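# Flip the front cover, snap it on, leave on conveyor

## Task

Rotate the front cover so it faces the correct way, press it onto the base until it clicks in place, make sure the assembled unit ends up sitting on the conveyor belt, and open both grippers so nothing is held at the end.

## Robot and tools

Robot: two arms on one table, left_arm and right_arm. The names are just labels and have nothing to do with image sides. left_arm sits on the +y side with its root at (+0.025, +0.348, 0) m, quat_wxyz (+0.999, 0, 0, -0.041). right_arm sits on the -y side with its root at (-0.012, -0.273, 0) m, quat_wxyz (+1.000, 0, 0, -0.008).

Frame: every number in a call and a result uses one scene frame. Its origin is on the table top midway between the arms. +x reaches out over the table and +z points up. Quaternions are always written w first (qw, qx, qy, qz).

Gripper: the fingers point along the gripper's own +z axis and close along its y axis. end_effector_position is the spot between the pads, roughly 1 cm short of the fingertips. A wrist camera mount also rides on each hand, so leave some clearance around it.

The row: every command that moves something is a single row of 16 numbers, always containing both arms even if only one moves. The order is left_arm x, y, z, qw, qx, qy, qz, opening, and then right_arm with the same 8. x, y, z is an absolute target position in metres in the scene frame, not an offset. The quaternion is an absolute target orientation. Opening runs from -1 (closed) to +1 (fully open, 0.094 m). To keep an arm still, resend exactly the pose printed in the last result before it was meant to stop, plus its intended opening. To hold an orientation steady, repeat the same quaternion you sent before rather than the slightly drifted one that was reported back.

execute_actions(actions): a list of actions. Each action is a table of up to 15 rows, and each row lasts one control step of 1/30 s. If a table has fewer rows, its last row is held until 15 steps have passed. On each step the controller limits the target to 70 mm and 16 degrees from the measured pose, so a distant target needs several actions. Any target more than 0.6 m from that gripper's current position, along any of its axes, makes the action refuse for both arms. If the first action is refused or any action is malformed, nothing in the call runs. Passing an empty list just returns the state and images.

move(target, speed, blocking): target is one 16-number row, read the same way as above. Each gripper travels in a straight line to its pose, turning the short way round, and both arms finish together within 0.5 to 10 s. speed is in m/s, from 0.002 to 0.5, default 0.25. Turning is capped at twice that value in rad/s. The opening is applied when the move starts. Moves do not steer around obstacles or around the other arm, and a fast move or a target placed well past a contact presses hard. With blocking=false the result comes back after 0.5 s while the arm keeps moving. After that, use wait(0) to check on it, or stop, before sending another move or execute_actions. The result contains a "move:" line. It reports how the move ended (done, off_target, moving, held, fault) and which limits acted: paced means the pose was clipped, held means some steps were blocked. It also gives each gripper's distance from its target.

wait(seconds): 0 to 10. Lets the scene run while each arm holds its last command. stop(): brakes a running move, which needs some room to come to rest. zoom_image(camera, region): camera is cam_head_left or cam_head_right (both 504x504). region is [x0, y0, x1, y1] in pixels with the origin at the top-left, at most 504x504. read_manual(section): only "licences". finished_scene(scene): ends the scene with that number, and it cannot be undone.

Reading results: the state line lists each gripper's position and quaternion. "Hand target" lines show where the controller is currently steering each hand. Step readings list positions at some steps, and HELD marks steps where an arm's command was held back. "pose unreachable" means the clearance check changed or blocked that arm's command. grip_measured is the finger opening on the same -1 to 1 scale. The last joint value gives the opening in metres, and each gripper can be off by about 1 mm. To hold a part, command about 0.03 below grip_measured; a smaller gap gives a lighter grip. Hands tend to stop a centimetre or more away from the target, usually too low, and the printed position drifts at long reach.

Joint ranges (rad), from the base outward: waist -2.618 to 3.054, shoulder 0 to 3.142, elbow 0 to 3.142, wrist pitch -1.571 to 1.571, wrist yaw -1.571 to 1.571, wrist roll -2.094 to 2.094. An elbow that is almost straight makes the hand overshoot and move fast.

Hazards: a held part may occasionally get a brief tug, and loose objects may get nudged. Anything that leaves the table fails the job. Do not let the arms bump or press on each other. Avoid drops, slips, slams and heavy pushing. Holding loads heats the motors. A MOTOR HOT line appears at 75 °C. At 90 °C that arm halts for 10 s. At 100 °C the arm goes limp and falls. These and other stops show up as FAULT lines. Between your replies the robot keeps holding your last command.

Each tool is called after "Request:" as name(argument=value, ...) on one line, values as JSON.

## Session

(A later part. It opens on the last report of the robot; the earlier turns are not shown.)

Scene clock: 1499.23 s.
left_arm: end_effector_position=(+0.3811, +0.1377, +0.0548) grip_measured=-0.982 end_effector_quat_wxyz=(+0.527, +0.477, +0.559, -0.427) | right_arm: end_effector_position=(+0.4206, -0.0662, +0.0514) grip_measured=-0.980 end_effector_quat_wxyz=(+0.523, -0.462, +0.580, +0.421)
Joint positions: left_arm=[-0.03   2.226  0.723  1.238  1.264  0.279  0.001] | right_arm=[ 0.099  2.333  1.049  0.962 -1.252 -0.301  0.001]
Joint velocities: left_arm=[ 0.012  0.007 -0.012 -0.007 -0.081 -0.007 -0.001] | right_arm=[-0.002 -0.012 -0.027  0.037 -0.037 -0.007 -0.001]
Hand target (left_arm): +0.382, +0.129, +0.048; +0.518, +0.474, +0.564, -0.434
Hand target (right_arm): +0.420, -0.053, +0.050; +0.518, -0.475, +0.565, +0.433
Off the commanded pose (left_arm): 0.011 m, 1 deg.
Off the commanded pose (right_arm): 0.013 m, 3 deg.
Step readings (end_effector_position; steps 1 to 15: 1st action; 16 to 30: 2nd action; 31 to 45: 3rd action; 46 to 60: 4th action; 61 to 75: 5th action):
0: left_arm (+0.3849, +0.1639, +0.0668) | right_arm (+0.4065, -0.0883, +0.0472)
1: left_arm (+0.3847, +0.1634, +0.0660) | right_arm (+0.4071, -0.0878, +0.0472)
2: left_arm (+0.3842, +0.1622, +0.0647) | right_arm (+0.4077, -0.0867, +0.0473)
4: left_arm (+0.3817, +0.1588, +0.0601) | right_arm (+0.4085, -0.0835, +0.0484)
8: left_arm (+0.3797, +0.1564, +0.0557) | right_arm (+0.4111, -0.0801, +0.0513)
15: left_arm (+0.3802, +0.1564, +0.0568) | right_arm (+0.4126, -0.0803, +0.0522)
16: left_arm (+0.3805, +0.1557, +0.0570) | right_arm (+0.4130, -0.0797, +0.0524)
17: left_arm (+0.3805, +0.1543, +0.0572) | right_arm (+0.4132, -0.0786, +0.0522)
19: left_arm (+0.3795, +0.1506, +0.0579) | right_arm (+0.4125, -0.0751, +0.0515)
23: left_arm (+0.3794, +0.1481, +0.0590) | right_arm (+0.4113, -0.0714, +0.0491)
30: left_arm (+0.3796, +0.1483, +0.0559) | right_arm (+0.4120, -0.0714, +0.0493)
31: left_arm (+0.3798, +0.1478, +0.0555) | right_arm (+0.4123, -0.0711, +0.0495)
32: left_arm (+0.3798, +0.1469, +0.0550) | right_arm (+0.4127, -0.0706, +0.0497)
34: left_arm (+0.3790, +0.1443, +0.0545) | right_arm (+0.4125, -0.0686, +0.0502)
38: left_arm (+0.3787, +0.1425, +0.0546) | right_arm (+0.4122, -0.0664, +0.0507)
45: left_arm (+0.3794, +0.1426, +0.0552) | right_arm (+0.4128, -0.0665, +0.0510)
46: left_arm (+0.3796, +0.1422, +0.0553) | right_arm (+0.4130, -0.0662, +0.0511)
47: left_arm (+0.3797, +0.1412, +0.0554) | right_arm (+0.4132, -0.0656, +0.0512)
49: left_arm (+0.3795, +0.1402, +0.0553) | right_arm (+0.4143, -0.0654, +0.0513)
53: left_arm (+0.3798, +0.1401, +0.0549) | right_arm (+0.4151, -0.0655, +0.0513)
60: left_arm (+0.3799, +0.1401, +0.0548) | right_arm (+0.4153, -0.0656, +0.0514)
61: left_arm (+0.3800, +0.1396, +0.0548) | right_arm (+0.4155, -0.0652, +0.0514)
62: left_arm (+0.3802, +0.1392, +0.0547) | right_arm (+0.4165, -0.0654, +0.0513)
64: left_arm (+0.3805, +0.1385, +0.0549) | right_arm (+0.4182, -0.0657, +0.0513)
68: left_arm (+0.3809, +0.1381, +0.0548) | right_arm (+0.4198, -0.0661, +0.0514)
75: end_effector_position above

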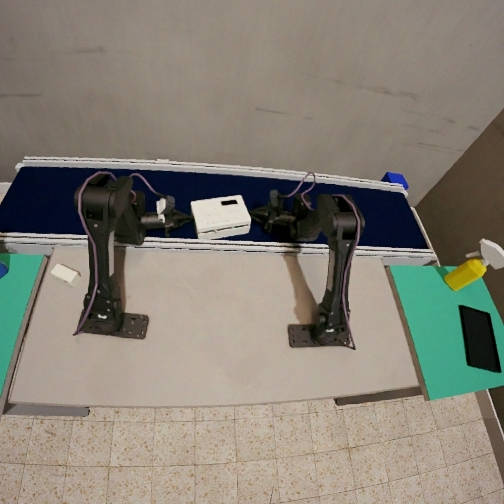

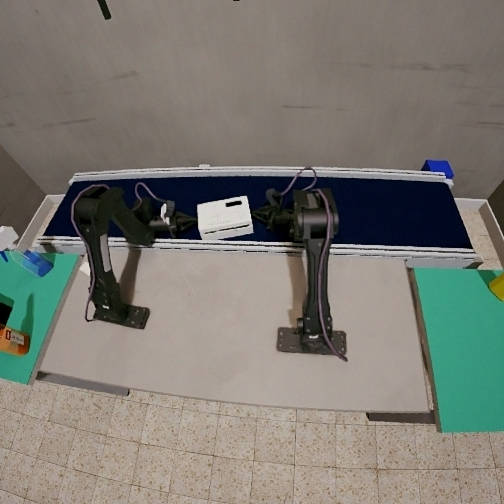

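Request:
move(target=[0.375,0.175,0.10,0.518,0.474,0.564,-0.434,-1,0.425,-0.10,0.10,0.518,-0.474,0.564,0.434,-1], speed=0.08)

Request:
move(target=[0.376,0.152,0.068,0.3,0.575,0.723,-0.238,0.4,0.428,-0.076,0.071,0.238,-0.723,0.575,0.3,0.4], speed=0.2)

Scene clock: 1509.60 s.
left_arm: end_effector_position=(+0.3808, +0.1734, +0.0978) grip_measured=-0.982 end_effector_quat_wxyz=(+0.524, +0.473, +0.564, -0.429) | right_arm: end_effector_position=(+0.4181, -0.0980, +0.0809) grip_measured=-0.980 end_effector_quat_wxyz=(+0.508, -0.462, +0.578, +0.442)
Joint positions: left_arm=[0.08  2.    0.723 0.857 1.363 0.424 0.001] | right_arm=[ 0.014  2.223  1.082  0.651 -1.369 -0.439  0.001]
Joint velocities: left_arm=[ 0.007 -0.012  0.012 -0.051 -0.037 -0.007 -0.   ] | right_arm=[ 0.002 -0.002 -0.027 -0.007  0.007 -0.007 -0.   ]
Hand target (left_arm): +0.375, +0.175, +0.100; +0.520, +0.473, +0.563, -0.435
Hand target (right_arm): +0.425, -0.100, +0.100; +0.519, -0.473, +0.564, +0.434
Off the commanded pose (left_arm): 0.006 m, 1 deg.
Off the commanded pose (right_arm): 0.020 m, 3 deg.
move: off_target (right_arm)

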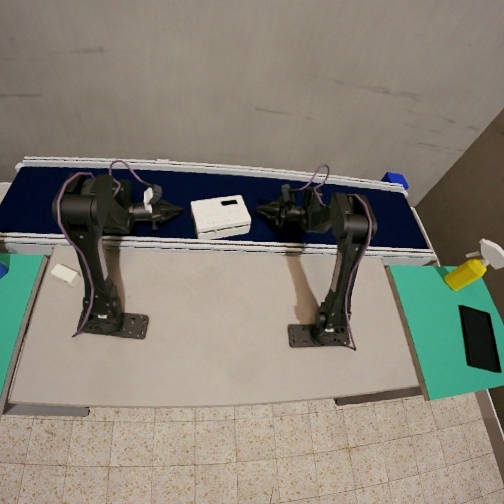

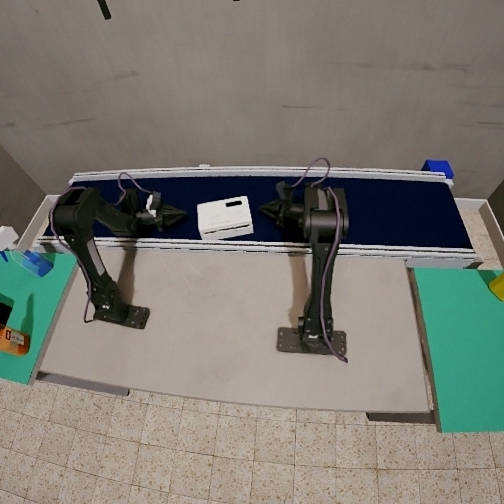

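Scene clock: 1512.27 s.
left_arm: end_effector_position=(+0.3734, +0.1548, +0.0568) grip_measured=+0.398 end_effector_quat_wxyz=(+0.292, +0.572, +0.728, -0.242) | right_arm: end_effector_position=(+0.4299, -0.0790, +0.0699) grip_measured=+0.397 end_effector_quat_wxyz=(-0.240, +0.719, -0.583, -0.291)
Joint positions: left_arm=[-0.138  1.815  1.053 -0.416  0.69   0.968  0.066] | right_arm=[ 0.166  2.457  2.145 -1.307 -0.774 -1.647  0.066]
Joint velocities: left_arm=[ 0.002  0.002  0.007 -0.007 -0.081  0.007 -0.   ] | right_arm=[-0.002  0.002  0.012 -0.022 -0.022  0.037  0.   ]
Hand target (left_arm): +0.376, +0.152, +0.068; +0.298, +0.577, +0.722, -0.238
Hand target (right_arm): +0.430, -0.076, +0.071; -0.240, +0.720, -0.579, -0.297
Off the commanded pose (left_arm): 0.012 m, 1 deg.
Off the commanded pose (right_arm): 0.004 m, 1 deg.
move: off_target (left_arm)

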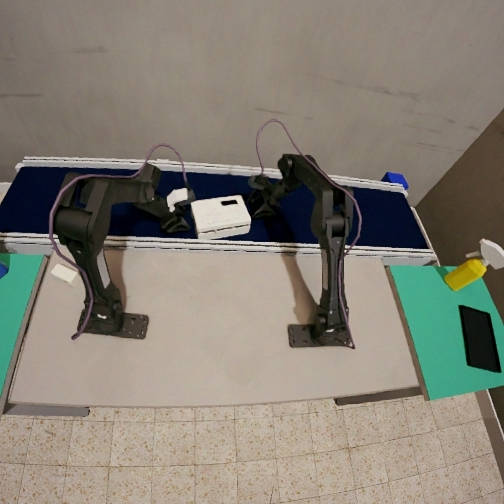

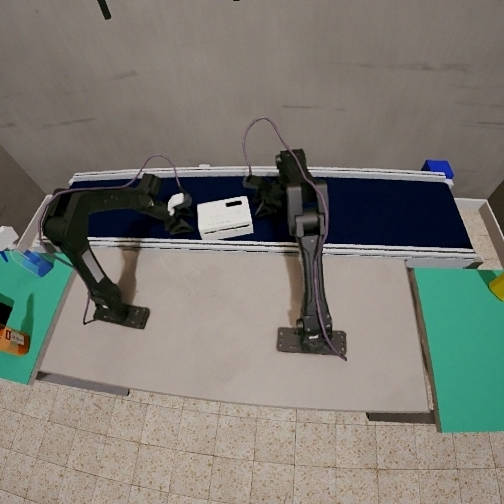

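Request:
execute_actions(actions=[[[0.379,0.148,0.080,0.3,0.575,0.723,-0.238,0.4,0.428,-0.070,0.072,0.238,-0.723,0.575,0.3,0.4]],[[0.380,0.144,0.080,0.3,0.575,0.723,-0.238,0.4,0.427,-0.066,0.072,0.238,-0.723,0.575,0.3,0.4]]])

Scene clock: 1518.57 s.
left_arm: end_effector_position=(+0.3764, +0.1474, +0.0680) grip_measured=+0.398 end_effector_quat_wxyz=(+0.293, +0.575, +0.725, -0.240) | right_arm: end_effector_position=(+0.4244, -0.0709, +0.0700) grip_measured=+0.397 end_effector_quat_wxyz=(-0.234, +0.724, -0.577, -0.296)
Joint positions: left_arm=[-0.158  1.807  1.091 -0.447  0.68   0.954  0.066] | right_arm=[ 0.186  2.457  2.146 -1.316 -0.772 -1.648  0.066]
Joint velocities: left_arm=[-0.007 -0.027 -0.012  0.051 -0.037  0.051 -0.001] | right_arm=[ 0.002 -0.002 -0.002 -0.037 -0.022 -0.037  0.001]
Hand target (left_arm): +0.380, +0.144, +0.080; +0.300, +0.575, +0.723, -0.238
Hand target (right_arm): +0.427, -0.066, +0.072; -0.238, +0.723, -0.575, -0.300
Off the commanded pose (left_arm): 0.013 m, 1 deg.
Off the commanded pose (right_arm): 0.006 m, 1 deg.
Step readings (end_effector_position; steps 1 to 15: 1st action; 16 to 30: 2nd action):
0: left_arm (+0.3732, +0.1549, +0.0567) | right_arm (+0.4295, -0.0792, +0.0699)
1: left_arm (+0.3732, +0.1548, +0.0573) | right_arm (+0.4293, -0.0789, +0.0699)
2: left_arm (+0.3736, +0.1544, +0.0584) | right_arm (+0.4288, -0.0784, +0.0699)
4: left_arm (+0.3761, +0.1522, +0.0630) | right_arm (+0.4279, -0.0770, +0.0699)
8: left_arm (+0.3796, +0.1505, +0.0690) | right_arm (+0.4263, -0.0745, +0.0700)
15: left_arm (+0.3783, +0.1509, +0.0684) | right_arm (+0.4260, -0.0744, +0.0700)
16: left_arm (+0.3782, +0.1506, +0.0683) | right_arm (+0.4260, -0.0742, +0.0700)
17: left_arm (+0.3779, +0.1501, +0.0682) | right_arm (+0.4258, -0.0739, +0.0700)
19: left_arm (+0.3770, +0.1484, +0.0681) | right_arm (+0.4254, -0.0729, +0.0700)
23: left_arm (+0.3763, +0.1472, +0.0681) | right_arm (+0.4245, -0.0711, +0.0700)
30: end_effector_position above

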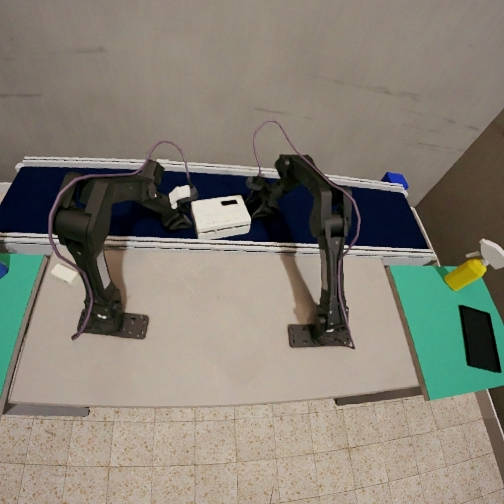

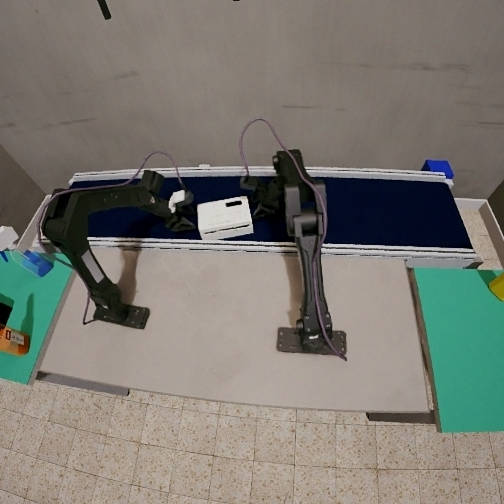

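Request:
execute_actions(actions=[[[0.381,0.137,0.079,0.3,0.575,0.723,-0.238,0.4,0.425,-0.059,0.074,0.238,-0.723,0.575,0.3,0.4]],[[0.382,0.130,0.079,0.3,0.575,0.723,-0.238,0.4,0.423,-0.051,0.076,0.238,-0.723,0.575,0.3,0.4]],[[0.384,0.122,0.081,0.3,0.575,0.723,-0.238,0.4,0.421,-0.042,0.08,0.238,-0.723,0.575,0.3,0.4]],[[0.384,0.122,0.092,0.3,0.575,0.723,-0.238,0.4,0.421,-0.042,0.092,0.238,-0.723,0.575,0.3,0.4]],[[0.384,0.122,0.102,0.3,0.575,0.723,-0.238,0.4,0.421,-0.042,0.104,0.238,-0.723,0.575,0.3,0.4]],[[0.384,0.122,0.112,0.3,0.575,0.723,-0.238,0.4,0.421,-0.042,0.114,0.238,-0.723,0.575,0.3,0.4]]])

Request:
zoom_image(camera="cam_head_left", region=[170, 175, 275, 245])

Request:
zoom_image(camera="cam_head_right", region=[175, 175, 280, 245])

Scene clock: 1529.67 s.
left_arm: end_effector_position=(+0.3795, +0.1393, +0.0875) grip_measured=+0.398 end_effector_quat_wxyz=(+0.269, +0.571, +0.743, -0.223) | right_arm: end_effector_position=(+0.4308, -0.0647, +0.0923) grip_measured=+0.397 end_effector_quat_wxyz=(-0.221, +0.729, -0.589, -0.269)
Joint positions: left_arm=[-0.202  1.794  1.194 -0.572  0.608  0.899  0.066] | right_arm=[ 0.213  2.457  2.265 -1.382 -0.711 -1.586  0.066]
Joint velocities: left_arm=[-0.002  0.007 -0.007 -0.022  0.007 -0.022 -0.   ] | right_arm=[ 0.002  0.007 -0.002 -0.007 -0.066  0.037  0.001]
Hand target (left_arm): +0.383, +0.123, +0.112; +0.300, +0.576, +0.723, -0.238
Hand target (right_arm): +0.421, -0.043, +0.114; -0.238, +0.723, -0.576, -0.299
Off the commanded pose (left_arm): 0.030 m, 5 deg.
Off the commanded pose (right_arm): 0.033 m, 4 deg.
Step readings (end_effector_position; steps 1 to 15: 1st action; 16 to 30: 2nd action; 31 to 45: 3rd action; 46 to 60: 4th action; 61 to 75: 5th action; 76 to 90: 6th action):
0: left_arm (+0.3764, +0.1474, +0.0679) | right_arm (+0.4244, -0.0709, +0.0700)
1: left_arm (+0.3761, +0.1470, +0.0678) | right_arm (+0.4243, -0.0706, +0.0700)
2: left_arm (+0.3756, +0.1460, +0.0676) | right_arm (+0.4240, -0.0699, +0.0700)
4: left_arm (+0.3738, +0.1429, +0.0674) | right_arm (+0.4229, -0.0677, +0.0699)
8: left_arm (+0.3726, +0.1409, +0.0674) | right_arm (+0.4218, -0.0654, +0.0698)
15: left_arm (+0.3728, +0.1411, +0.0672) | right_arm (+0.4218, -0.0654, +0.0698)
16: left_arm (+0.3731, +0.1406, +0.0675) | right_arm (+0.4217, -0.0650, +0.0697)
17: left_arm (+0.3739, +0.1402, +0.0677) | right_arm (+0.4215, -0.0647, +0.0693)
19: left_arm (+0.3751, +0.1402, +0.0679) | right_arm (+0.4218, -0.0648, +0.0687)
23: left_arm (+0.3753, +0.1399, +0.0680) | right_arm (+0.4222, -0.0651, +0.0681)
30: left_arm (+0.3754, +0.1399, +0.0681) | right_arm (+0.4221, -0.0650, +0.0677)
31: left_arm (+0.3754, +0.1394, +0.0684) | right_arm (+0.4219, -0.0646, +0.0674)
32: left_arm (+0.3755, +0.1390, +0.0686) | right_arm (+0.4221, -0.0649, +0.0666)
34: left_arm (+0.3758, +0.1383, +0.0691) | right_arm (+0.4227, -0.0658, +0.0650)
38: left_arm (+0.3760, +0.1379, +0.0692) | right_arm (+0.4230, -0.0663, +0.0642)
45: left_arm (+0.3760, +0.1381, +0.0691) | right_arm (+0.4230, -0.0664, +0.0641)
46: left_arm (+0.3760, +0.1380, +0.0698) | right_arm (+0.4233, -0.0664, +0.0649)
47: left_arm (+0.3764, +0.1381, +0.0704) | right_arm (+0.4237, -0.0662, +0.0654)
49: left_arm (+0.3778, +0.1383, +0.0723) | right_arm (+0.4252, -0.0661, +0.0670)
53: left_arm (+0.3788, +0.1387, +0.0733) | right_arm (+0.4268, -0.0658, +0.0688)
60: left_arm (+0.3786, +0.1388, +0.0731) | right_arm (+0.4268, -0.0655, +0.0689)
61: left_arm (+0.3786, +0.1389, +0.0738) | right_arm (+0.4269, -0.0656, +0.0703)
62: left_arm (+0.3785, +0.1388, +0.0746) | right_arm (+0.4269, -0.0655, +0.0717)
64: left_arm (+0.3792, +0.1387, +0.0767) | right_arm (+0.4285, -0.0653, +0.0761)
68: left_arm (+0.3795, +0.1391, +0.0776) | right_arm (+0.4301, -0.0651, +0.0805)
75: left_arm (+0.3788, +0.1393, +0.0774) | right_arm (+0.4289, -0.0649, +0.0812)
76: left_arm (+0.3787, +0.1393, +0.0781) | right_arm (+0.4287, -0.0648, +0.0825)
77: left_arm (+0.3786, +0.1393, +0.0791) | right_arm (+0.4286, -0.0647, +0.0837)
79: left_arm (+0.3792, +0.1393, +0.0828) | right_arm (+0.4299, -0.0645, +0.0877)
83: left_arm (+0.3801, +0.1391, +0.0875) | right_arm (+0.4317, -0.0645, +0.0916)
90: end_effector_position above

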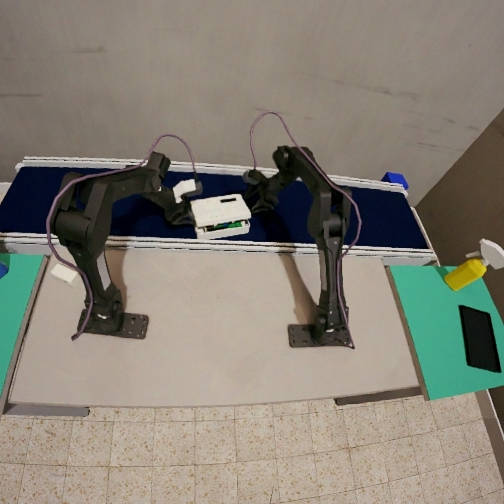

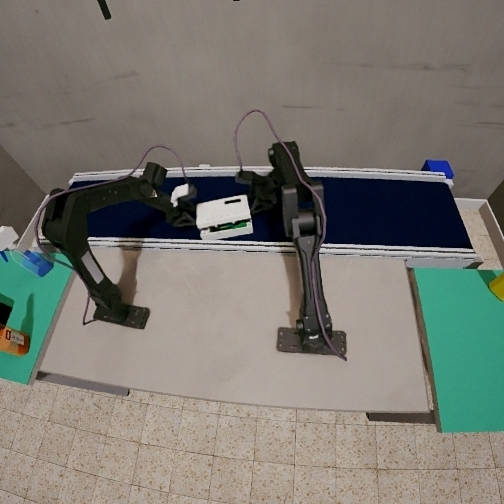

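Region (170, 175, 275, 245) of cam_head_left's 504x504 image, scaled by 4.800, with more detail than that image has.

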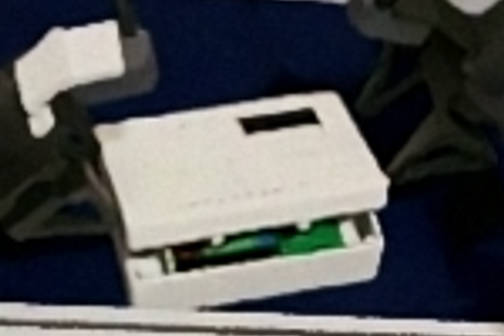

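Region (175, 175, 280, 245) of cam_head_right's 504x504 image, scaled by 4.800, with more detail than that image has.

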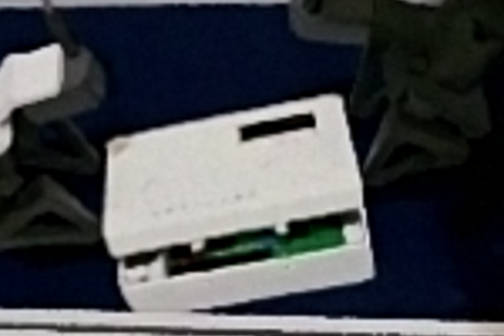

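Request:
execute_actions(actions=[[[0.385,0.119,0.112,0.3,0.575,0.723,-0.238,0.4,0.421,-0.045,0.114,0.238,-0.723,0.575,0.3,0.4]],[[0.385,0.116,0.112,0.3,0.575,0.723,-0.238,0.4,0.421,-0.048,0.114,0.238,-0.723,0.575,0.3,0.4]],[[0.385,0.116,0.112,0.3,0.575,0.723,-0.238,0.4,0.421,-0.048,0.114,0.238,-0.723,0.575,0.3,0.4]]])

Request:
zoom_image(camera="cam_head_right", region=[175, 175, 280, 245])

Scene clock: 1540.53 s.
left_arm: end_effector_position=(+0.3762, +0.1367, +0.0861) grip_measured=+0.398 end_effector_quat_wxyz=(+0.262, +0.571, +0.745, -0.223) | right_arm: end_effector_position=(+0.4292, -0.0663, +0.0918) grip_measured=+0.397 end_effector_quat_wxyz=(-0.217, +0.730, -0.589, -0.269)
Joint positions: left_arm=[-0.214  1.794  1.194 -0.58   0.6    0.889  0.066] | right_arm=[ 0.212  2.457  2.265 -1.392 -0.705 -1.591  0.066]
Joint velocities: left_arm=[-0.012 -0.007 -0.017  0.037  0.066  0.007 -0.002] | right_arm=[-0.012  0.002 -0.002 -0.037  0.007 -0.037 -0.001]
Hand target (left_arm): +0.384, +0.117, +0.112; +0.299, +0.576, +0.722, -0.238
Hand target (right_arm): +0.421, -0.049, +0.114; -0.239, +0.723, -0.576, -0.298
Off the commanded pose (left_arm): 0.034 m, 5 deg.
Off the commanded pose (right_arm): 0.030 m, 5 deg.
Step readings (end_effector_position; steps 1 to 15: 1st action; 16 to 30: 2nd action; 31 to 45: 3rd action):
0: left_arm (+0.3795, +0.1393, +0.0875) | right_arm (+0.4305, -0.0647, +0.0924)
1: left_arm (+0.3794, +0.1392, +0.0875) | right_arm (+0.4304, -0.0647, +0.0924)
2: left_arm (+0.3790, +0.1389, +0.0874) | right_arm (+0.4302, -0.0648, +0.0924)
4: left_arm (+0.3785, +0.1385, +0.0871) | right_arm (+0.4300, -0.0650, +0.0923)
8: left_arm (+0.3779, +0.1382, +0.0870) | right_arm (+0.4297, -0.0651, +0.0922)
15: left_arm (+0.3779, +0.1383, +0.0869) | right_arm (+0.4297, -0.0651, +0.0922)
16: left_arm (+0.3778, +0.1381, +0.0869) | right_arm (+0.4297, -0.0652, +0.0922)
17: left_arm (+0.3776, +0.1379, +0.0867) | right_arm (+0.4295, -0.0653, +0.0921)
19: left_arm (+0.3769, +0.1372, +0.0863) | right_arm (+0.4294, -0.0658, +0.0919)
23: left_arm (+0.3763, +0.1366, +0.0862) | right_arm (+0.4292, -0.0663, +0.0918)
30: left_arm (+0.3762, +0.1367, +0.0861) | right_arm (+0.4292, -0.0663, +0.0918)
31: left_arm (+0.3762, +0.1367, +0.0861) | right_arm (+0.4292, -0.0663, +0.0918)
32: left_arm (+0.3762, +0.1367, +0.0861) | right_arm (+0.4292, -0.0663, +0.0918)
34: left_arm (+0.3762, +0.1367, +0.0861) | right_arm (+0.4292, -0.0663, +0.0918)
38: left_arm (+0.3762, +0.1367, +0.0861) | right_arm (+0.4292, -0.0663, +0.0918)
45: end_effector_position above

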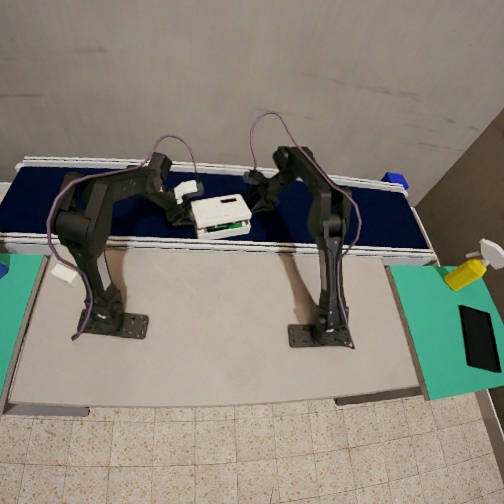

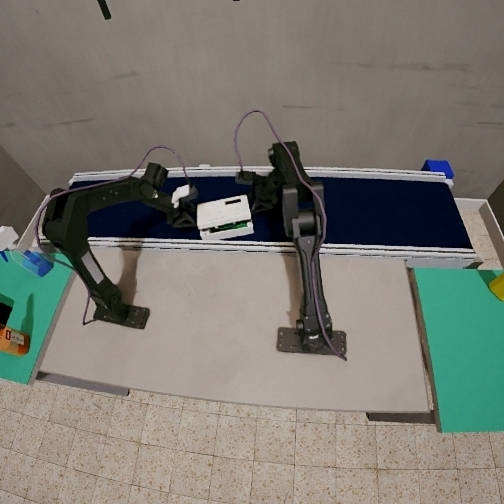

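Region (175, 175, 280, 245) of cam_head_right's 504x504 image, scaled by 4.800, with more detail than that image has.

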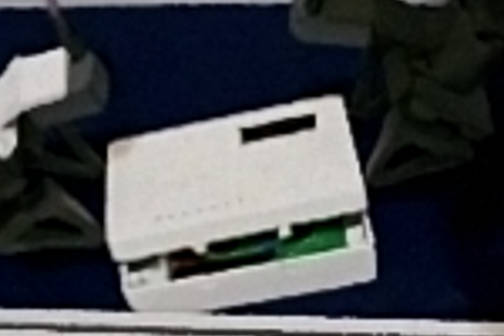

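Request:
execute_actions(actions=[[[0.386,0.115,0.108,0.3,0.575,0.723,-0.238,0.4,0.418,-0.053,0.104,0.238,-0.723,0.575,0.3,0.4]],[[0.386,0.115,0.098,0.3,0.575,0.723,-0.238,0.4,0.416,-0.053,0.094,0.238,-0.723,0.575,0.3,0.4]],[[0.384,0.115,0.088,0.3,0.575,0.723,-0.238,0.4,0.415,-0.053,0.086,0.238,-0.723,0.575,0.3,0.4]],[[0.382,0.115,0.08,0.3,0.575,0.723,-0.238,0.4,0.415,-0.053,0.08,0.238,-0.723,0.575,0.3,0.4]]])

Request:
zoom_image(camera="cam_head_right", region=[175, 175, 280, 245])

Request:
zoom_image(camera="cam_head_left", region=[170, 175, 275, 245])

Scene clock: 1551.77 s.
left_arm: end_effector_position=(+0.3780, +0.1330, +0.0762) grip_measured=+0.398 end_effector_quat_wxyz=(+0.275, +0.574, +0.740, -0.219) | right_arm: end_effector_position=(+0.4243, -0.0707, +0.0651) grip_measured=+0.397 end_effector_quat_wxyz=(-0.214, +0.731, -0.588, -0.272)
Joint positions: left_arm=[-0.221  1.802  1.15  -0.495  0.599  0.883  0.066] | right_arm=[ 0.205  2.444  2.133 -1.293 -0.707 -1.61   0.066]
Joint velocities: left_arm=[-0.012  0.012 -0.007 -0.037  0.051 -0.022  0.   ] | right_arm=[-0.007 -0.007 -0.027  0.066 -0.007 -0.007 -0.   ]
Hand target (left_arm): +0.381, +0.116, +0.080; +0.298, +0.576, +0.723, -0.238
Hand target (right_arm): +0.415, -0.054, +0.080; -0.236, +0.724, -0.575, -0.301
Off the commanded pose (left_arm): 0.019 m, 4 deg.
Off the commanded pose (right_arm): 0.025 m, 5 deg.
Step readings (end_effector_position; steps 1 to 15: 1st action; 16 to 30: 2nd action; 31 to 45: 3rd action; 46 to 60: 4th action):
0: left_arm (+0.3762, +0.1367, +0.0861) | right_arm (+0.4292, -0.0663, +0.0918)
1: left_arm (+0.3762, +0.1367, +0.0861) | right_arm (+0.4293, -0.0664, +0.0918)
2: left_arm (+0.3761, +0.1364, +0.0861) | right_arm (+0.4294, -0.0665, +0.0919)
4: left_arm (+0.3756, +0.1356, +0.0861) | right_arm (+0.4296, -0.0670, +0.0919)
8: left_arm (+0.3751, +0.1348, +0.0861) | right_arm (+0.4299, -0.0676, +0.0920)
15: left_arm (+0.3751, +0.1348, +0.0861) | right_arm (+0.4299, -0.0675, +0.0920)
16: left_arm (+0.3755, +0.1347, +0.0863) | right_arm (+0.4295, -0.0676, +0.0906)
17: left_arm (+0.3758, +0.1346, +0.0864) | right_arm (+0.4279, -0.0681, +0.0887)
19: left_arm (+0.3767, +0.1344, +0.0867) | right_arm (+0.4247, -0.0694, +0.0837)
23: left_arm (+0.3769, +0.1338, +0.0869) | right_arm (+0.4231, -0.0700, +0.0781)
30: left_arm (+0.3775, +0.1336, +0.0872) | right_arm (+0.4239, -0.0701, +0.0775)
31: left_arm (+0.3778, +0.1335, +0.0870) | right_arm (+0.4240, -0.0701, +0.0767)
32: left_arm (+0.3779, +0.1335, +0.0864) | right_arm (+0.4240, -0.0703, +0.0757)
34: left_arm (+0.3776, +0.1333, +0.0849) | right_arm (+0.4236, -0.0705, +0.0734)
38: left_arm (+0.3777, +0.1331, +0.0841) | right_arm (+0.4237, -0.0705, +0.0707)
45: left_arm (+0.3787, +0.1328, +0.0846) | right_arm (+0.4249, -0.0705, +0.0702)
46: left_arm (+0.3788, +0.1328, +0.0839) | right_arm (+0.4249, -0.0705, +0.0693)
47: left_arm (+0.3788, +0.1328, +0.0829) | right_arm (+0.4250, -0.0707, +0.0686)
49: left_arm (+0.3782, +0.1329, +0.0797) | right_arm (+0.4245, -0.0708, +0.0665)
53: left_arm (+0.3777, +0.1331, +0.0762) | right_arm (+0.4242, -0.0707, +0.0651)
60: end_effector_position above

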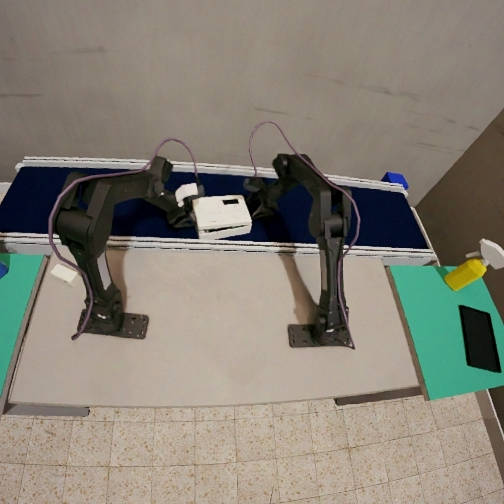

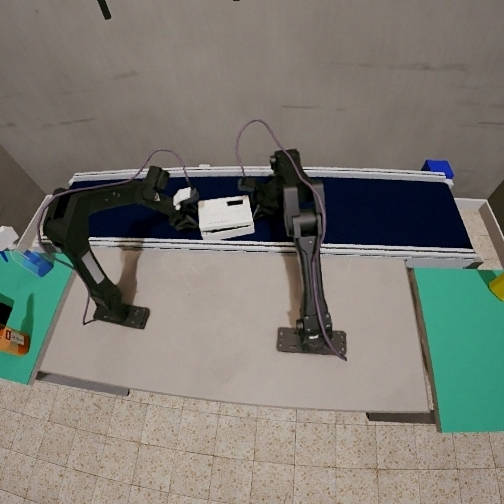

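Region (175, 175, 280, 245) of cam_head_right's 504x504 image, scaled by 4.800, with more detail than that image has.

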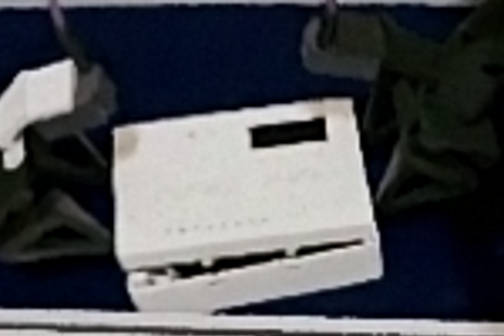

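Region (170, 175, 275, 245) of cam_head_left's 504x504 image, scaled by 4.800, with more detail than that image has.

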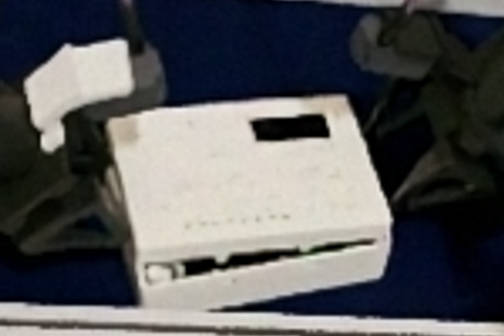

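Right end looks flush. Lowering the left end slightly toward the near side, then releasing.

Request:
execute_actions(actions=[[[0.378,0.115,0.075,0.3,0.575,0.723,-0.238,0.4,0.415,-0.053,0.08,0.238,-0.723,0.575,0.3,0.4]],[[0.377,0.115,0.070,0.3,0.575,0.723,-0.238,0.4,0.415,-0.053,0.08,0.238,-0.723,0.575,0.3,0.4]],[[0.374,0.14,0.070,0.3,0.575,0.723,-0.238,0.4,0.424,-0.078,0.075,0.238,-0.723,0.575,0.3,0.4]],[[0.372,0.16,0.080,0.3,0.575,0.723,-0.238,0.4,0.428,-0.098,0.085,0.238,-0.723,0.575,0.3,0.4]]])

Request:
zoom_image(camera="cam_head_right", region=[175, 175, 280, 245])

Request:
zoom_image(camera="cam_head_left", region=[170, 175, 275, 245])

Scene clock: 1560.77 s.
left_arm: end_effector_position=(+0.3800, +0.1615, +0.0750) grip_measured=+0.398 end_effector_quat_wxyz=(+0.301, +0.571, +0.729, -0.227) | right_arm: end_effector_position=(+0.4285, -0.1016, +0.0862) grip_measured=+0.397 end_effector_quat_wxyz=(-0.238, +0.725, -0.579, -0.288)
Joint positions: left_arm=[-0.123  1.777  1.086 -0.466  0.673  0.977  0.066] | right_arm=[ 0.121  2.45   2.199 -1.415 -0.761 -1.725  0.066]
Joint velocities: left_arm=[ 0.007 -0.007  0.012 -0.037  0.037 -0.051 -0.   ] | right_arm=[-0.007 -0.002 -0.012 -0.037  0.022 -0.095  0.001]
Hand target (left_arm): +0.372, +0.160, +0.080; +0.300, +0.575, +0.723, -0.238
Hand target (right_arm): +0.428, -0.098, +0.085; -0.239, +0.723, -0.576, -0.299
Off the commanded pose (left_arm): 0.010 m, 2 deg.
Off the commanded pose (right_arm): 0.004 m, 2 deg.
Step readings (end_effector_position; steps 1 to 15: 1st action; 16 to 30: 2nd action; 31 to 45: 3rd action; 46 to 60: 4th action):
0: left_arm (+0.3780, +0.1330, +0.0762) | right_arm (+0.4243, -0.0707, +0.0651)
1: left_arm (+0.3777, +0.1329, +0.0753) | right_arm (+0.4244, -0.0706, +0.0651)
2: left_arm (+0.3775, +0.1328, +0.0743) | right_arm (+0.4245, -0.0708, +0.0651)
4: left_arm (+0.3759, +0.1328, +0.0715) | right_arm (+0.4245, -0.0708, +0.0651)
8: left_arm (+0.3757, +0.1328, +0.0701) | right_arm (+0.4245, -0.0708, +0.0651)
15: left_arm (+0.3759, +0.1327, +0.0702) | right_arm (+0.4245, -0.0708, +0.0651)
16: left_arm (+0.3759, +0.1327, +0.0699) | right_arm (+0.4245, -0.0708, +0.0651)
17: left_arm (+0.3758, +0.1328, +0.0694) | right_arm (+0.4245, -0.0708, +0.0651)
19: left_arm (+0.3759, +0.1327, +0.0689) | right_arm (+0.4245, -0.0708, +0.0651)
23: left_arm (+0.3760, +0.1327, +0.0686) | right_arm (+0.4245, -0.0710, +0.0651)
30: left_arm (+0.3763, +0.1326, +0.0686) | right_arm (+0.4246, -0.0711, +0.0651)
31: left_arm (+0.3763, +0.1338, +0.0682) | right_arm (+0.4252, -0.0725, +0.0655)
32: left_arm (+0.3765, +0.1353, +0.0679) | right_arm (+0.4252, -0.0730, +0.0668)
34: left_arm (+0.3771, +0.1408, +0.0660) | right_arm (+0.4259, -0.0763, +0.0686)
38: left_arm (+0.3780, +0.1433, +0.0660) | right_arm (+0.4266, -0.0815, +0.0704)
45: left_arm (+0.3786, +0.1415, +0.0678) | right_arm (+0.4249, -0.0807, +0.0717)
46: left_arm (+0.3785, +0.1428, +0.0688) | right_arm (+0.4246, -0.0819, +0.0727)
47: left_arm (+0.3785, +0.1460, +0.0700) | right_arm (+0.4248, -0.0839, +0.0743)
49: left_arm (+0.3815, +0.1549, +0.0732) | right_arm (+0.4273, -0.0901, +0.0785)
53: left_arm (+0.3829, +0.1616, +0.0756) | right_arm (+0.4314, -0.1006, +0.0846)
60: end_effector_position above

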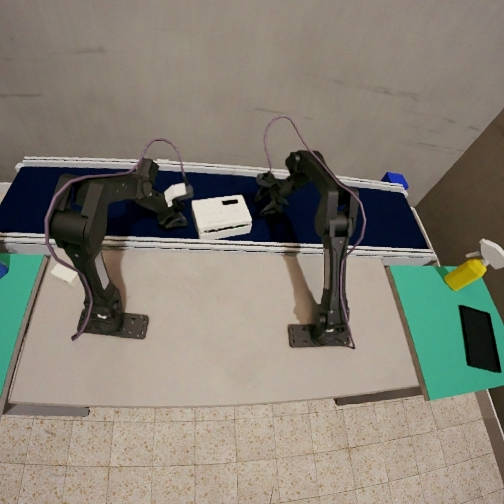

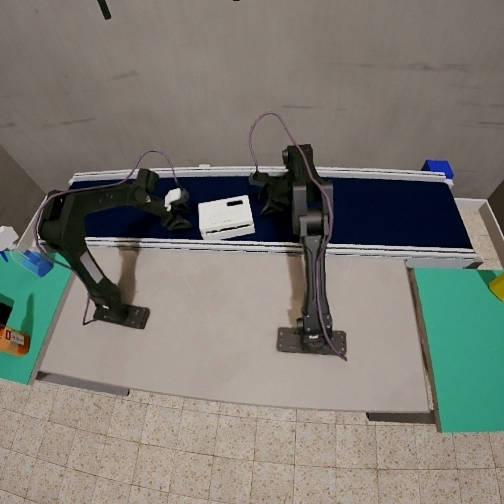

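Region (175, 175, 280, 245) of cam_head_right's 504x504 image, scaled by 4.800, with more detail than that image has.

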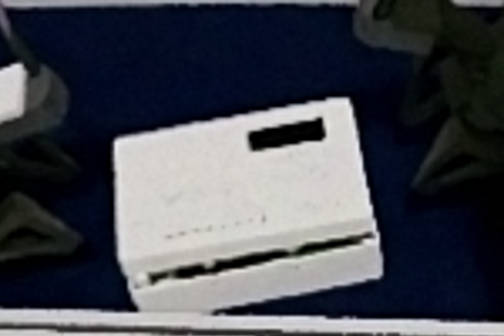

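Region (170, 175, 275, 245) of cam_head_left's 504x504 image, scaled by 4.800, with more detail than that image has.

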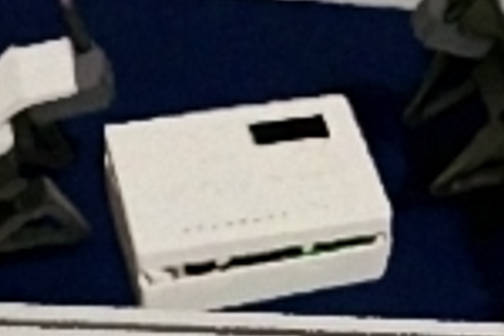

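Request:
move(target=[0.47,0.19,0.07,0.518,0.474,0.564,-0.434,-1,0.52,-0.11,0.068,0.518,-0.474,0.564,0.434,-1], speed=0.2)

Request:
move(target=[0.482,0.116,0.064,0.518,0.474,0.564,-0.434,-1,0.518,-0.03,0.062,0.518,-0.474,0.564,0.434,-1], speed=0.06)

Request:
execute_actions(actions=[[[0.468,0.116,0.064,0.518,0.474,0.564,-0.434,-1,0.510,-0.028,0.064,0.518,-0.474,0.564,0.434,-1]],[[0.462,0.116,0.064,0.518,0.474,0.564,-0.434,-1,0.504,-0.028,0.064,0.518,-0.474,0.564,0.434,-1]],[[0.457,0.116,0.064,0.518,0.474,0.564,-0.434,-1,0.499,-0.028,0.066,0.518,-0.474,0.564,0.434,-1]],[[0.453,0.116,0.064,0.518,0.474,0.564,-0.434,-1,0.495,-0.028,0.068,0.518,-0.474,0.564,0.434,-1]]])

Request:
zoom_image(camera="cam_head_right", region=[175, 175, 280, 245])

Request:
zoom_image(camera="cam_head_left", region=[170, 175, 275, 245])

Scene clock: 1577.13 s.
left_arm: end_effector_position=(+0.4773, +0.1897, +0.0846) grip_measured=-0.982 end_effector_quat_wxyz=(+0.536, +0.485, +0.554, -0.412) | right_arm: end_effector_position=(+0.5195, -0.1092, +0.0571) grip_measured=-0.979 end_effector_quat_wxyz=(+0.508, -0.478, +0.565, +0.441)
Joint positions: left_arm=[0.118 2.263 1.176 0.596 1.39  0.547 0.001] | right_arm=[-0.009  2.571  1.715  0.223 -1.41  -0.614  0.001]
Joint velocities: left_arm=[-0.007 -0.007 -0.012  0.037 -0.037 -0.007 -0.001] | right_arm=[-0.007  0.002 -0.046  0.212  0.095  0.095 -0.   ]
Hand target (left_arm): +0.469, +0.191, +0.070; +0.521, +0.472, +0.564, -0.433
Hand target (right_arm): +0.518, -0.111, +0.067; +0.514, -0.478, +0.562, +0.438
Off the commanded pose (left_arm): 0.016 m, 4 deg.
Off the commanded pose (right_arm): 0.011 m, 1 deg.
move: off_target (left_arm, right_arm)

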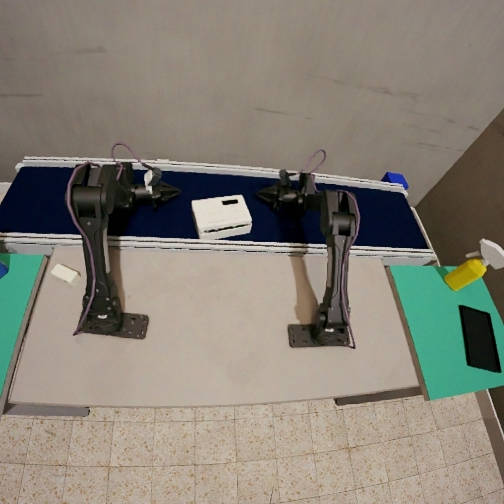

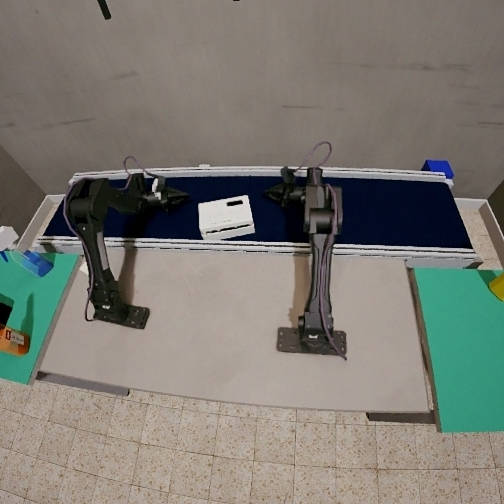

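Scene clock: 1578.93 s.
left_arm: end_effector_position=(+0.4773, +0.1181, +0.0670) grip_measured=-0.982 end_effector_quat_wxyz=(+0.519, +0.478, +0.561, -0.433) | right_arm: end_effector_position=(+0.5233, -0.0312, +0.0734) grip_measured=-0.979 end_effector_quat_wxyz=(+0.526, -0.482, +0.556, +0.427)
Joint positions: left_arm=[-0.049  2.359  1.189  0.885  1.257  0.283  0.001] | right_arm=[ 0.145  2.571  1.67   0.636 -1.255 -0.285  0.001]
Joint velocities: left_arm=[ 0.002 -0.007 -0.002  0.022 -0.037 -0.037 -0.001] | right_arm=[-0.012 -0.007 -0.002 -0.037  0.022 -0.037 -0.   ]
Hand target (left_arm): +0.482, +0.116, +0.064; +0.518, +0.475, +0.565, -0.434
Hand target (right_arm): +0.518, -0.030, +0.062; +0.517, -0.475, +0.565, +0.434
Off the commanded pose (left_arm): 0.006 m, 1 deg.
Off the commanded pose (right_arm): 0.013 m, 2 deg.
move: off_target (right_arm)

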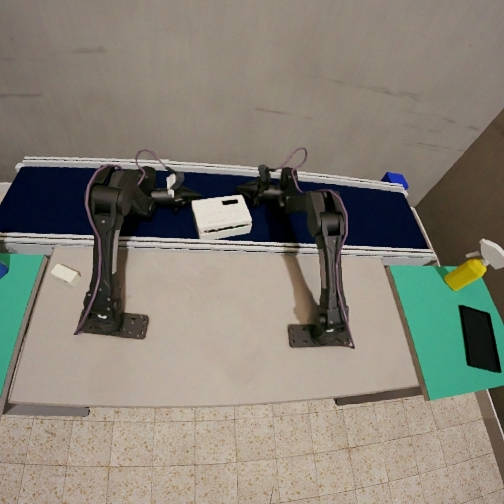

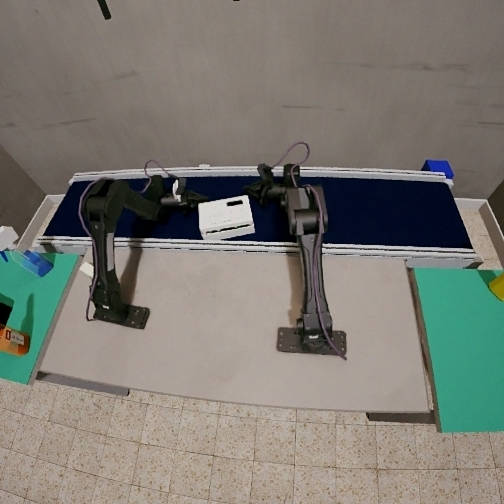

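Scene clock: 1580.93 s.
left_arm: end_effector_position=(+0.4587, +0.1190, +0.0610) grip_measured=-0.982 end_effector_quat_wxyz=(+0.522, +0.476, +0.562, -0.430) | right_arm: end_effector_position=(+0.5002, -0.0319, +0.0595) grip_measured=-0.979 end_effector_quat_wxyz=(+0.517, -0.472, +0.568, +0.433)
Joint positions: left_arm=[-0.054  2.339  1.088  0.983  1.244  0.268  0.001] | right_arm=[ 0.151  2.53   1.523  0.724 -1.242 -0.264  0.001]
Joint velocities: left_arm=[-0.007  0.002 -0.007 -0.051  0.007 -0.081 -0.001] | right_arm=[-0.002 -0.022  0.007 -0.007 -0.037 -0.007 -0.   ]
Hand target (left_arm): +0.453, +0.116, +0.064; +0.518, +0.474, +0.564, -0.434
Hand target (right_arm): +0.495, -0.028, +0.068; +0.518, -0.474, +0.564, +0.434
Off the commanded pose (left_arm): 0.007 m, 1 deg.
Off the commanded pose (right_arm): 0.011 m, 1 deg.
Step readings (end_effector_position; steps 1 to 15: 1st action; 16 to 30: 2nd action; 31 to 45: 3rd action; 46 to 60: 4th action):
0: left_arm (+0.4773, +0.1181, +0.0670) | right_arm (+0.5233, -0.0312, +0.0734)
1: left_arm (+0.4770, +0.1183, +0.0667) | right_arm (+0.5225, -0.0313, +0.0721)
2: left_arm (+0.4758, +0.1184, +0.0661) | right_arm (+0.5203, -0.0316, +0.0705)
4: left_arm (+0.4731, +0.1188, +0.0638) | right_arm (+0.5165, -0.0319, +0.0652)
8: left_arm (+0.4715, +0.1190, +0.0627) | right_arm (+0.5133, -0.0316, +0.0605)
15: left_arm (+0.4720, +0.1190, +0.0640) | right_arm (+0.5139, -0.0314, +0.0620)
16: left_arm (+0.4716, +0.1192, +0.0636) | right_arm (+0.5134, -0.0315, +0.0614)
17: left_arm (+0.4703, +0.1194, +0.0632) | right_arm (+0.5120, -0.0317, +0.0606)
19: left_arm (+0.4675, +0.1194, +0.0614) | right_arm (+0.5098, -0.0318, +0.0581)
23: left_arm (+0.4655, +0.1184, +0.0601) | right_arm (+0.5081, -0.0320, +0.0558)
30: left_arm (+0.4657, +0.1182, +0.0608) | right_arm (+0.5084, -0.0320, +0.0566)
31: left_arm (+0.4654, +0.1183, +0.0608) | right_arm (+0.5080, -0.0322, +0.0566)
32: left_arm (+0.4640, +0.1185, +0.0605) | right_arm (+0.5064, -0.0324, +0.0565)
34: left_arm (+0.4623, +0.1188, +0.0603) | right_arm (+0.5045, -0.0324, +0.0562)
38: left_arm (+0.4620, +0.1189, +0.0605) | right_arm (+0.5036, -0.0317, +0.0564)
45: left_arm (+0.4620, +0.1189, +0.0607) | right_arm (+0.5036, -0.0313, +0.0570)
46: left_arm (+0.4617, +0.1190, +0.0606) | right_arm (+0.5032, -0.0315, +0.0570)
47: left_arm (+0.4608, +0.1192, +0.0606) | right_arm (+0.5018, -0.0316, +0.0571)
49: left_arm (+0.4591, +0.1193, +0.0606) | right_arm (+0.5002, -0.0319, +0.0575)
53: left_arm (+0.4587, +0.1192, +0.0608) | right_arm (+0.5001, -0.0319, +0.0591)
60: end_effector_position above

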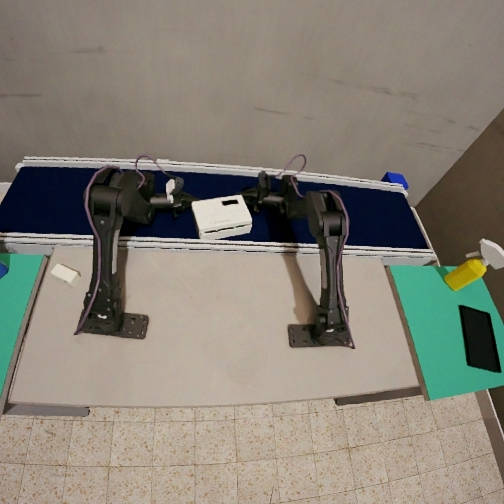

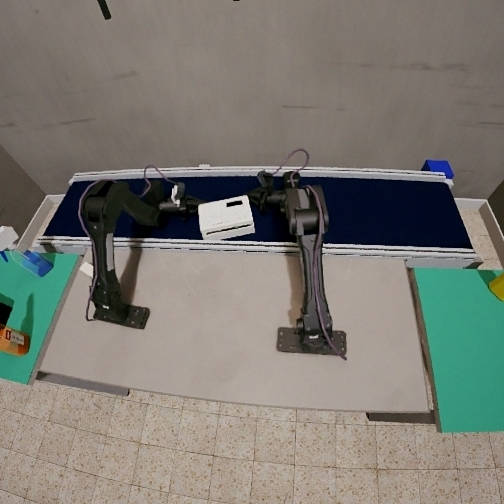

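Region (175, 175, 280, 245) of cam_head_right's 504x504 image, scaled by 4.800, with more detail than that image has.

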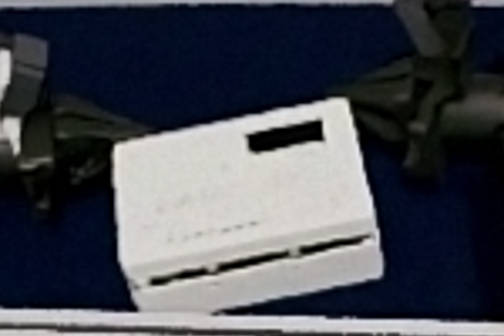

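Region (170, 175, 275, 245) of cam_head_left's 504x504 image, scaled by 4.800, with more detail than that image has.

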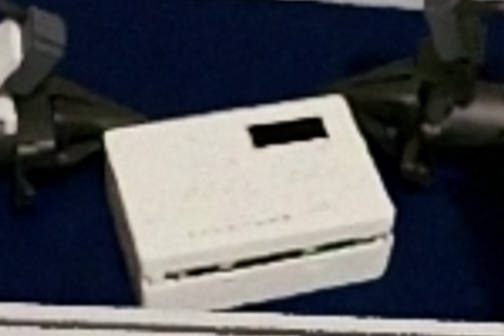

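Request:
execute_actions(actions=[[[0.450,0.116,0.063,0.518,0.474,0.564,-0.434,-1,0.492,-0.029,0.067,0.518,-0.474,0.564,0.434,-1]],[[0.447,0.116,0.063,0.518,0.474,0.564,-0.434,-1,0.489,-0.030,0.067,0.518,-0.474,0.564,0.434,-1]]])

Request:
zoom_image(camera="cam_head_right", region=[175, 175, 280, 245])

Request:
zoom_image(camera="cam_head_left", region=[170, 175, 275, 245])

Scene clock: 1589.53 s.
left_arm: end_effector_position=(+0.4527, +0.1190, +0.0599) grip_measured=-0.982 end_effector_quat_wxyz=(+0.522, +0.476, +0.562, -0.430) | right_arm: end_effector_position=(+0.4946, -0.0328, +0.0579) grip_measured=-0.979 end_effector_quat_wxyz=(+0.517, -0.470, +0.570, +0.432)
Joint positions: left_arm=[-0.056  2.33   1.059  1.005  1.241  0.267  0.001] | right_arm=[ 0.151  2.516  1.486  0.744 -1.239 -0.264  0.001]
Joint velocities: left_arm=[ 0.007  0.002 -0.032  0.037 -0.022 -0.037  0.001] | right_arm=[ 0.002 -0.022 -0.022  0.007 -0.022 -0.037  0.001]
Hand target (left_arm): +0.447, +0.116, +0.063; +0.518, +0.474, +0.564, -0.434
Hand target (right_arm): +0.489, -0.030, +0.067; +0.518, -0.474, +0.564, +0.434
Off the commanded pose (left_arm): 0.007 m, 1 deg.
Off the commanded pose (right_arm): 0.011 m, 1 deg.
Step readings (end_effector_position; steps 1 to 15: 1st action; 16 to 30: 2nd action):
0: left_arm (+0.4586, +0.1189, +0.0611) | right_arm (+0.5002, -0.0319, +0.0596)
1: left_arm (+0.4583, +0.1189, +0.0608) | right_arm (+0.4999, -0.0319, +0.0595)
2: left_arm (+0.4578, +0.1190, +0.0605) | right_arm (+0.4990, -0.0321, +0.0592)
4: left_arm (+0.4564, +0.1192, +0.0592) | right_arm (+0.4977, -0.0322, +0.0585)
8: left_arm (+0.4557, +0.1193, +0.0587) | right_arm (+0.4972, -0.0323, +0.0579)
15: left_arm (+0.4557, +0.1193, +0.0588) | right_arm (+0.4972, -0.0323, +0.0581)
16: left_arm (+0.4555, +0.1194, +0.0588) | right_arm (+0.4970, -0.0324, +0.0581)
17: left_arm (+0.4547, +0.1196, +0.0587) | right_arm (+0.4961, -0.0326, +0.0578)
19: left_arm (+0.4533, +0.1196, +0.0590) | right_arm (+0.4949, -0.0328, +0.0578)
23: left_arm (+0.4528, +0.1191, +0.0597) | right_arm (+0.4946, -0.0328, +0.0578)
30: end_effector_position above

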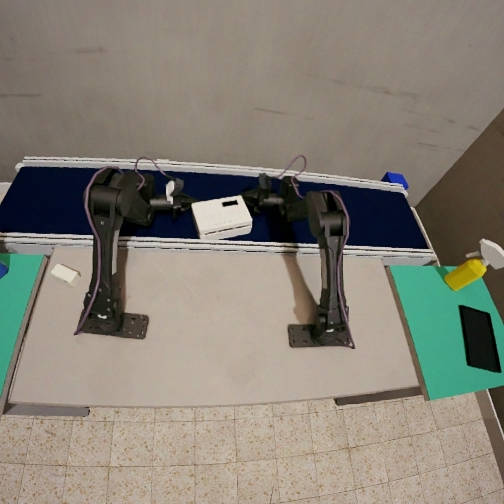

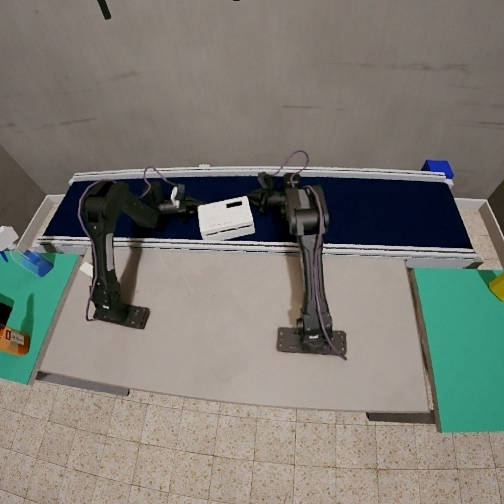

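Region (175, 175, 280, 245) of cam_head_right's 504x504 image, scaled by 4.800, with more detail than that image has.

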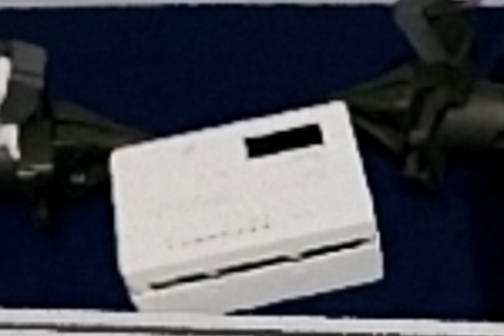

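Region (170, 175, 275, 245) of cam_head_left's 504x504 image, scaled by 4.800, with more detail than that image has.

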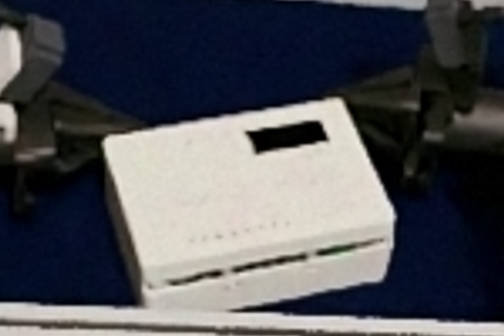

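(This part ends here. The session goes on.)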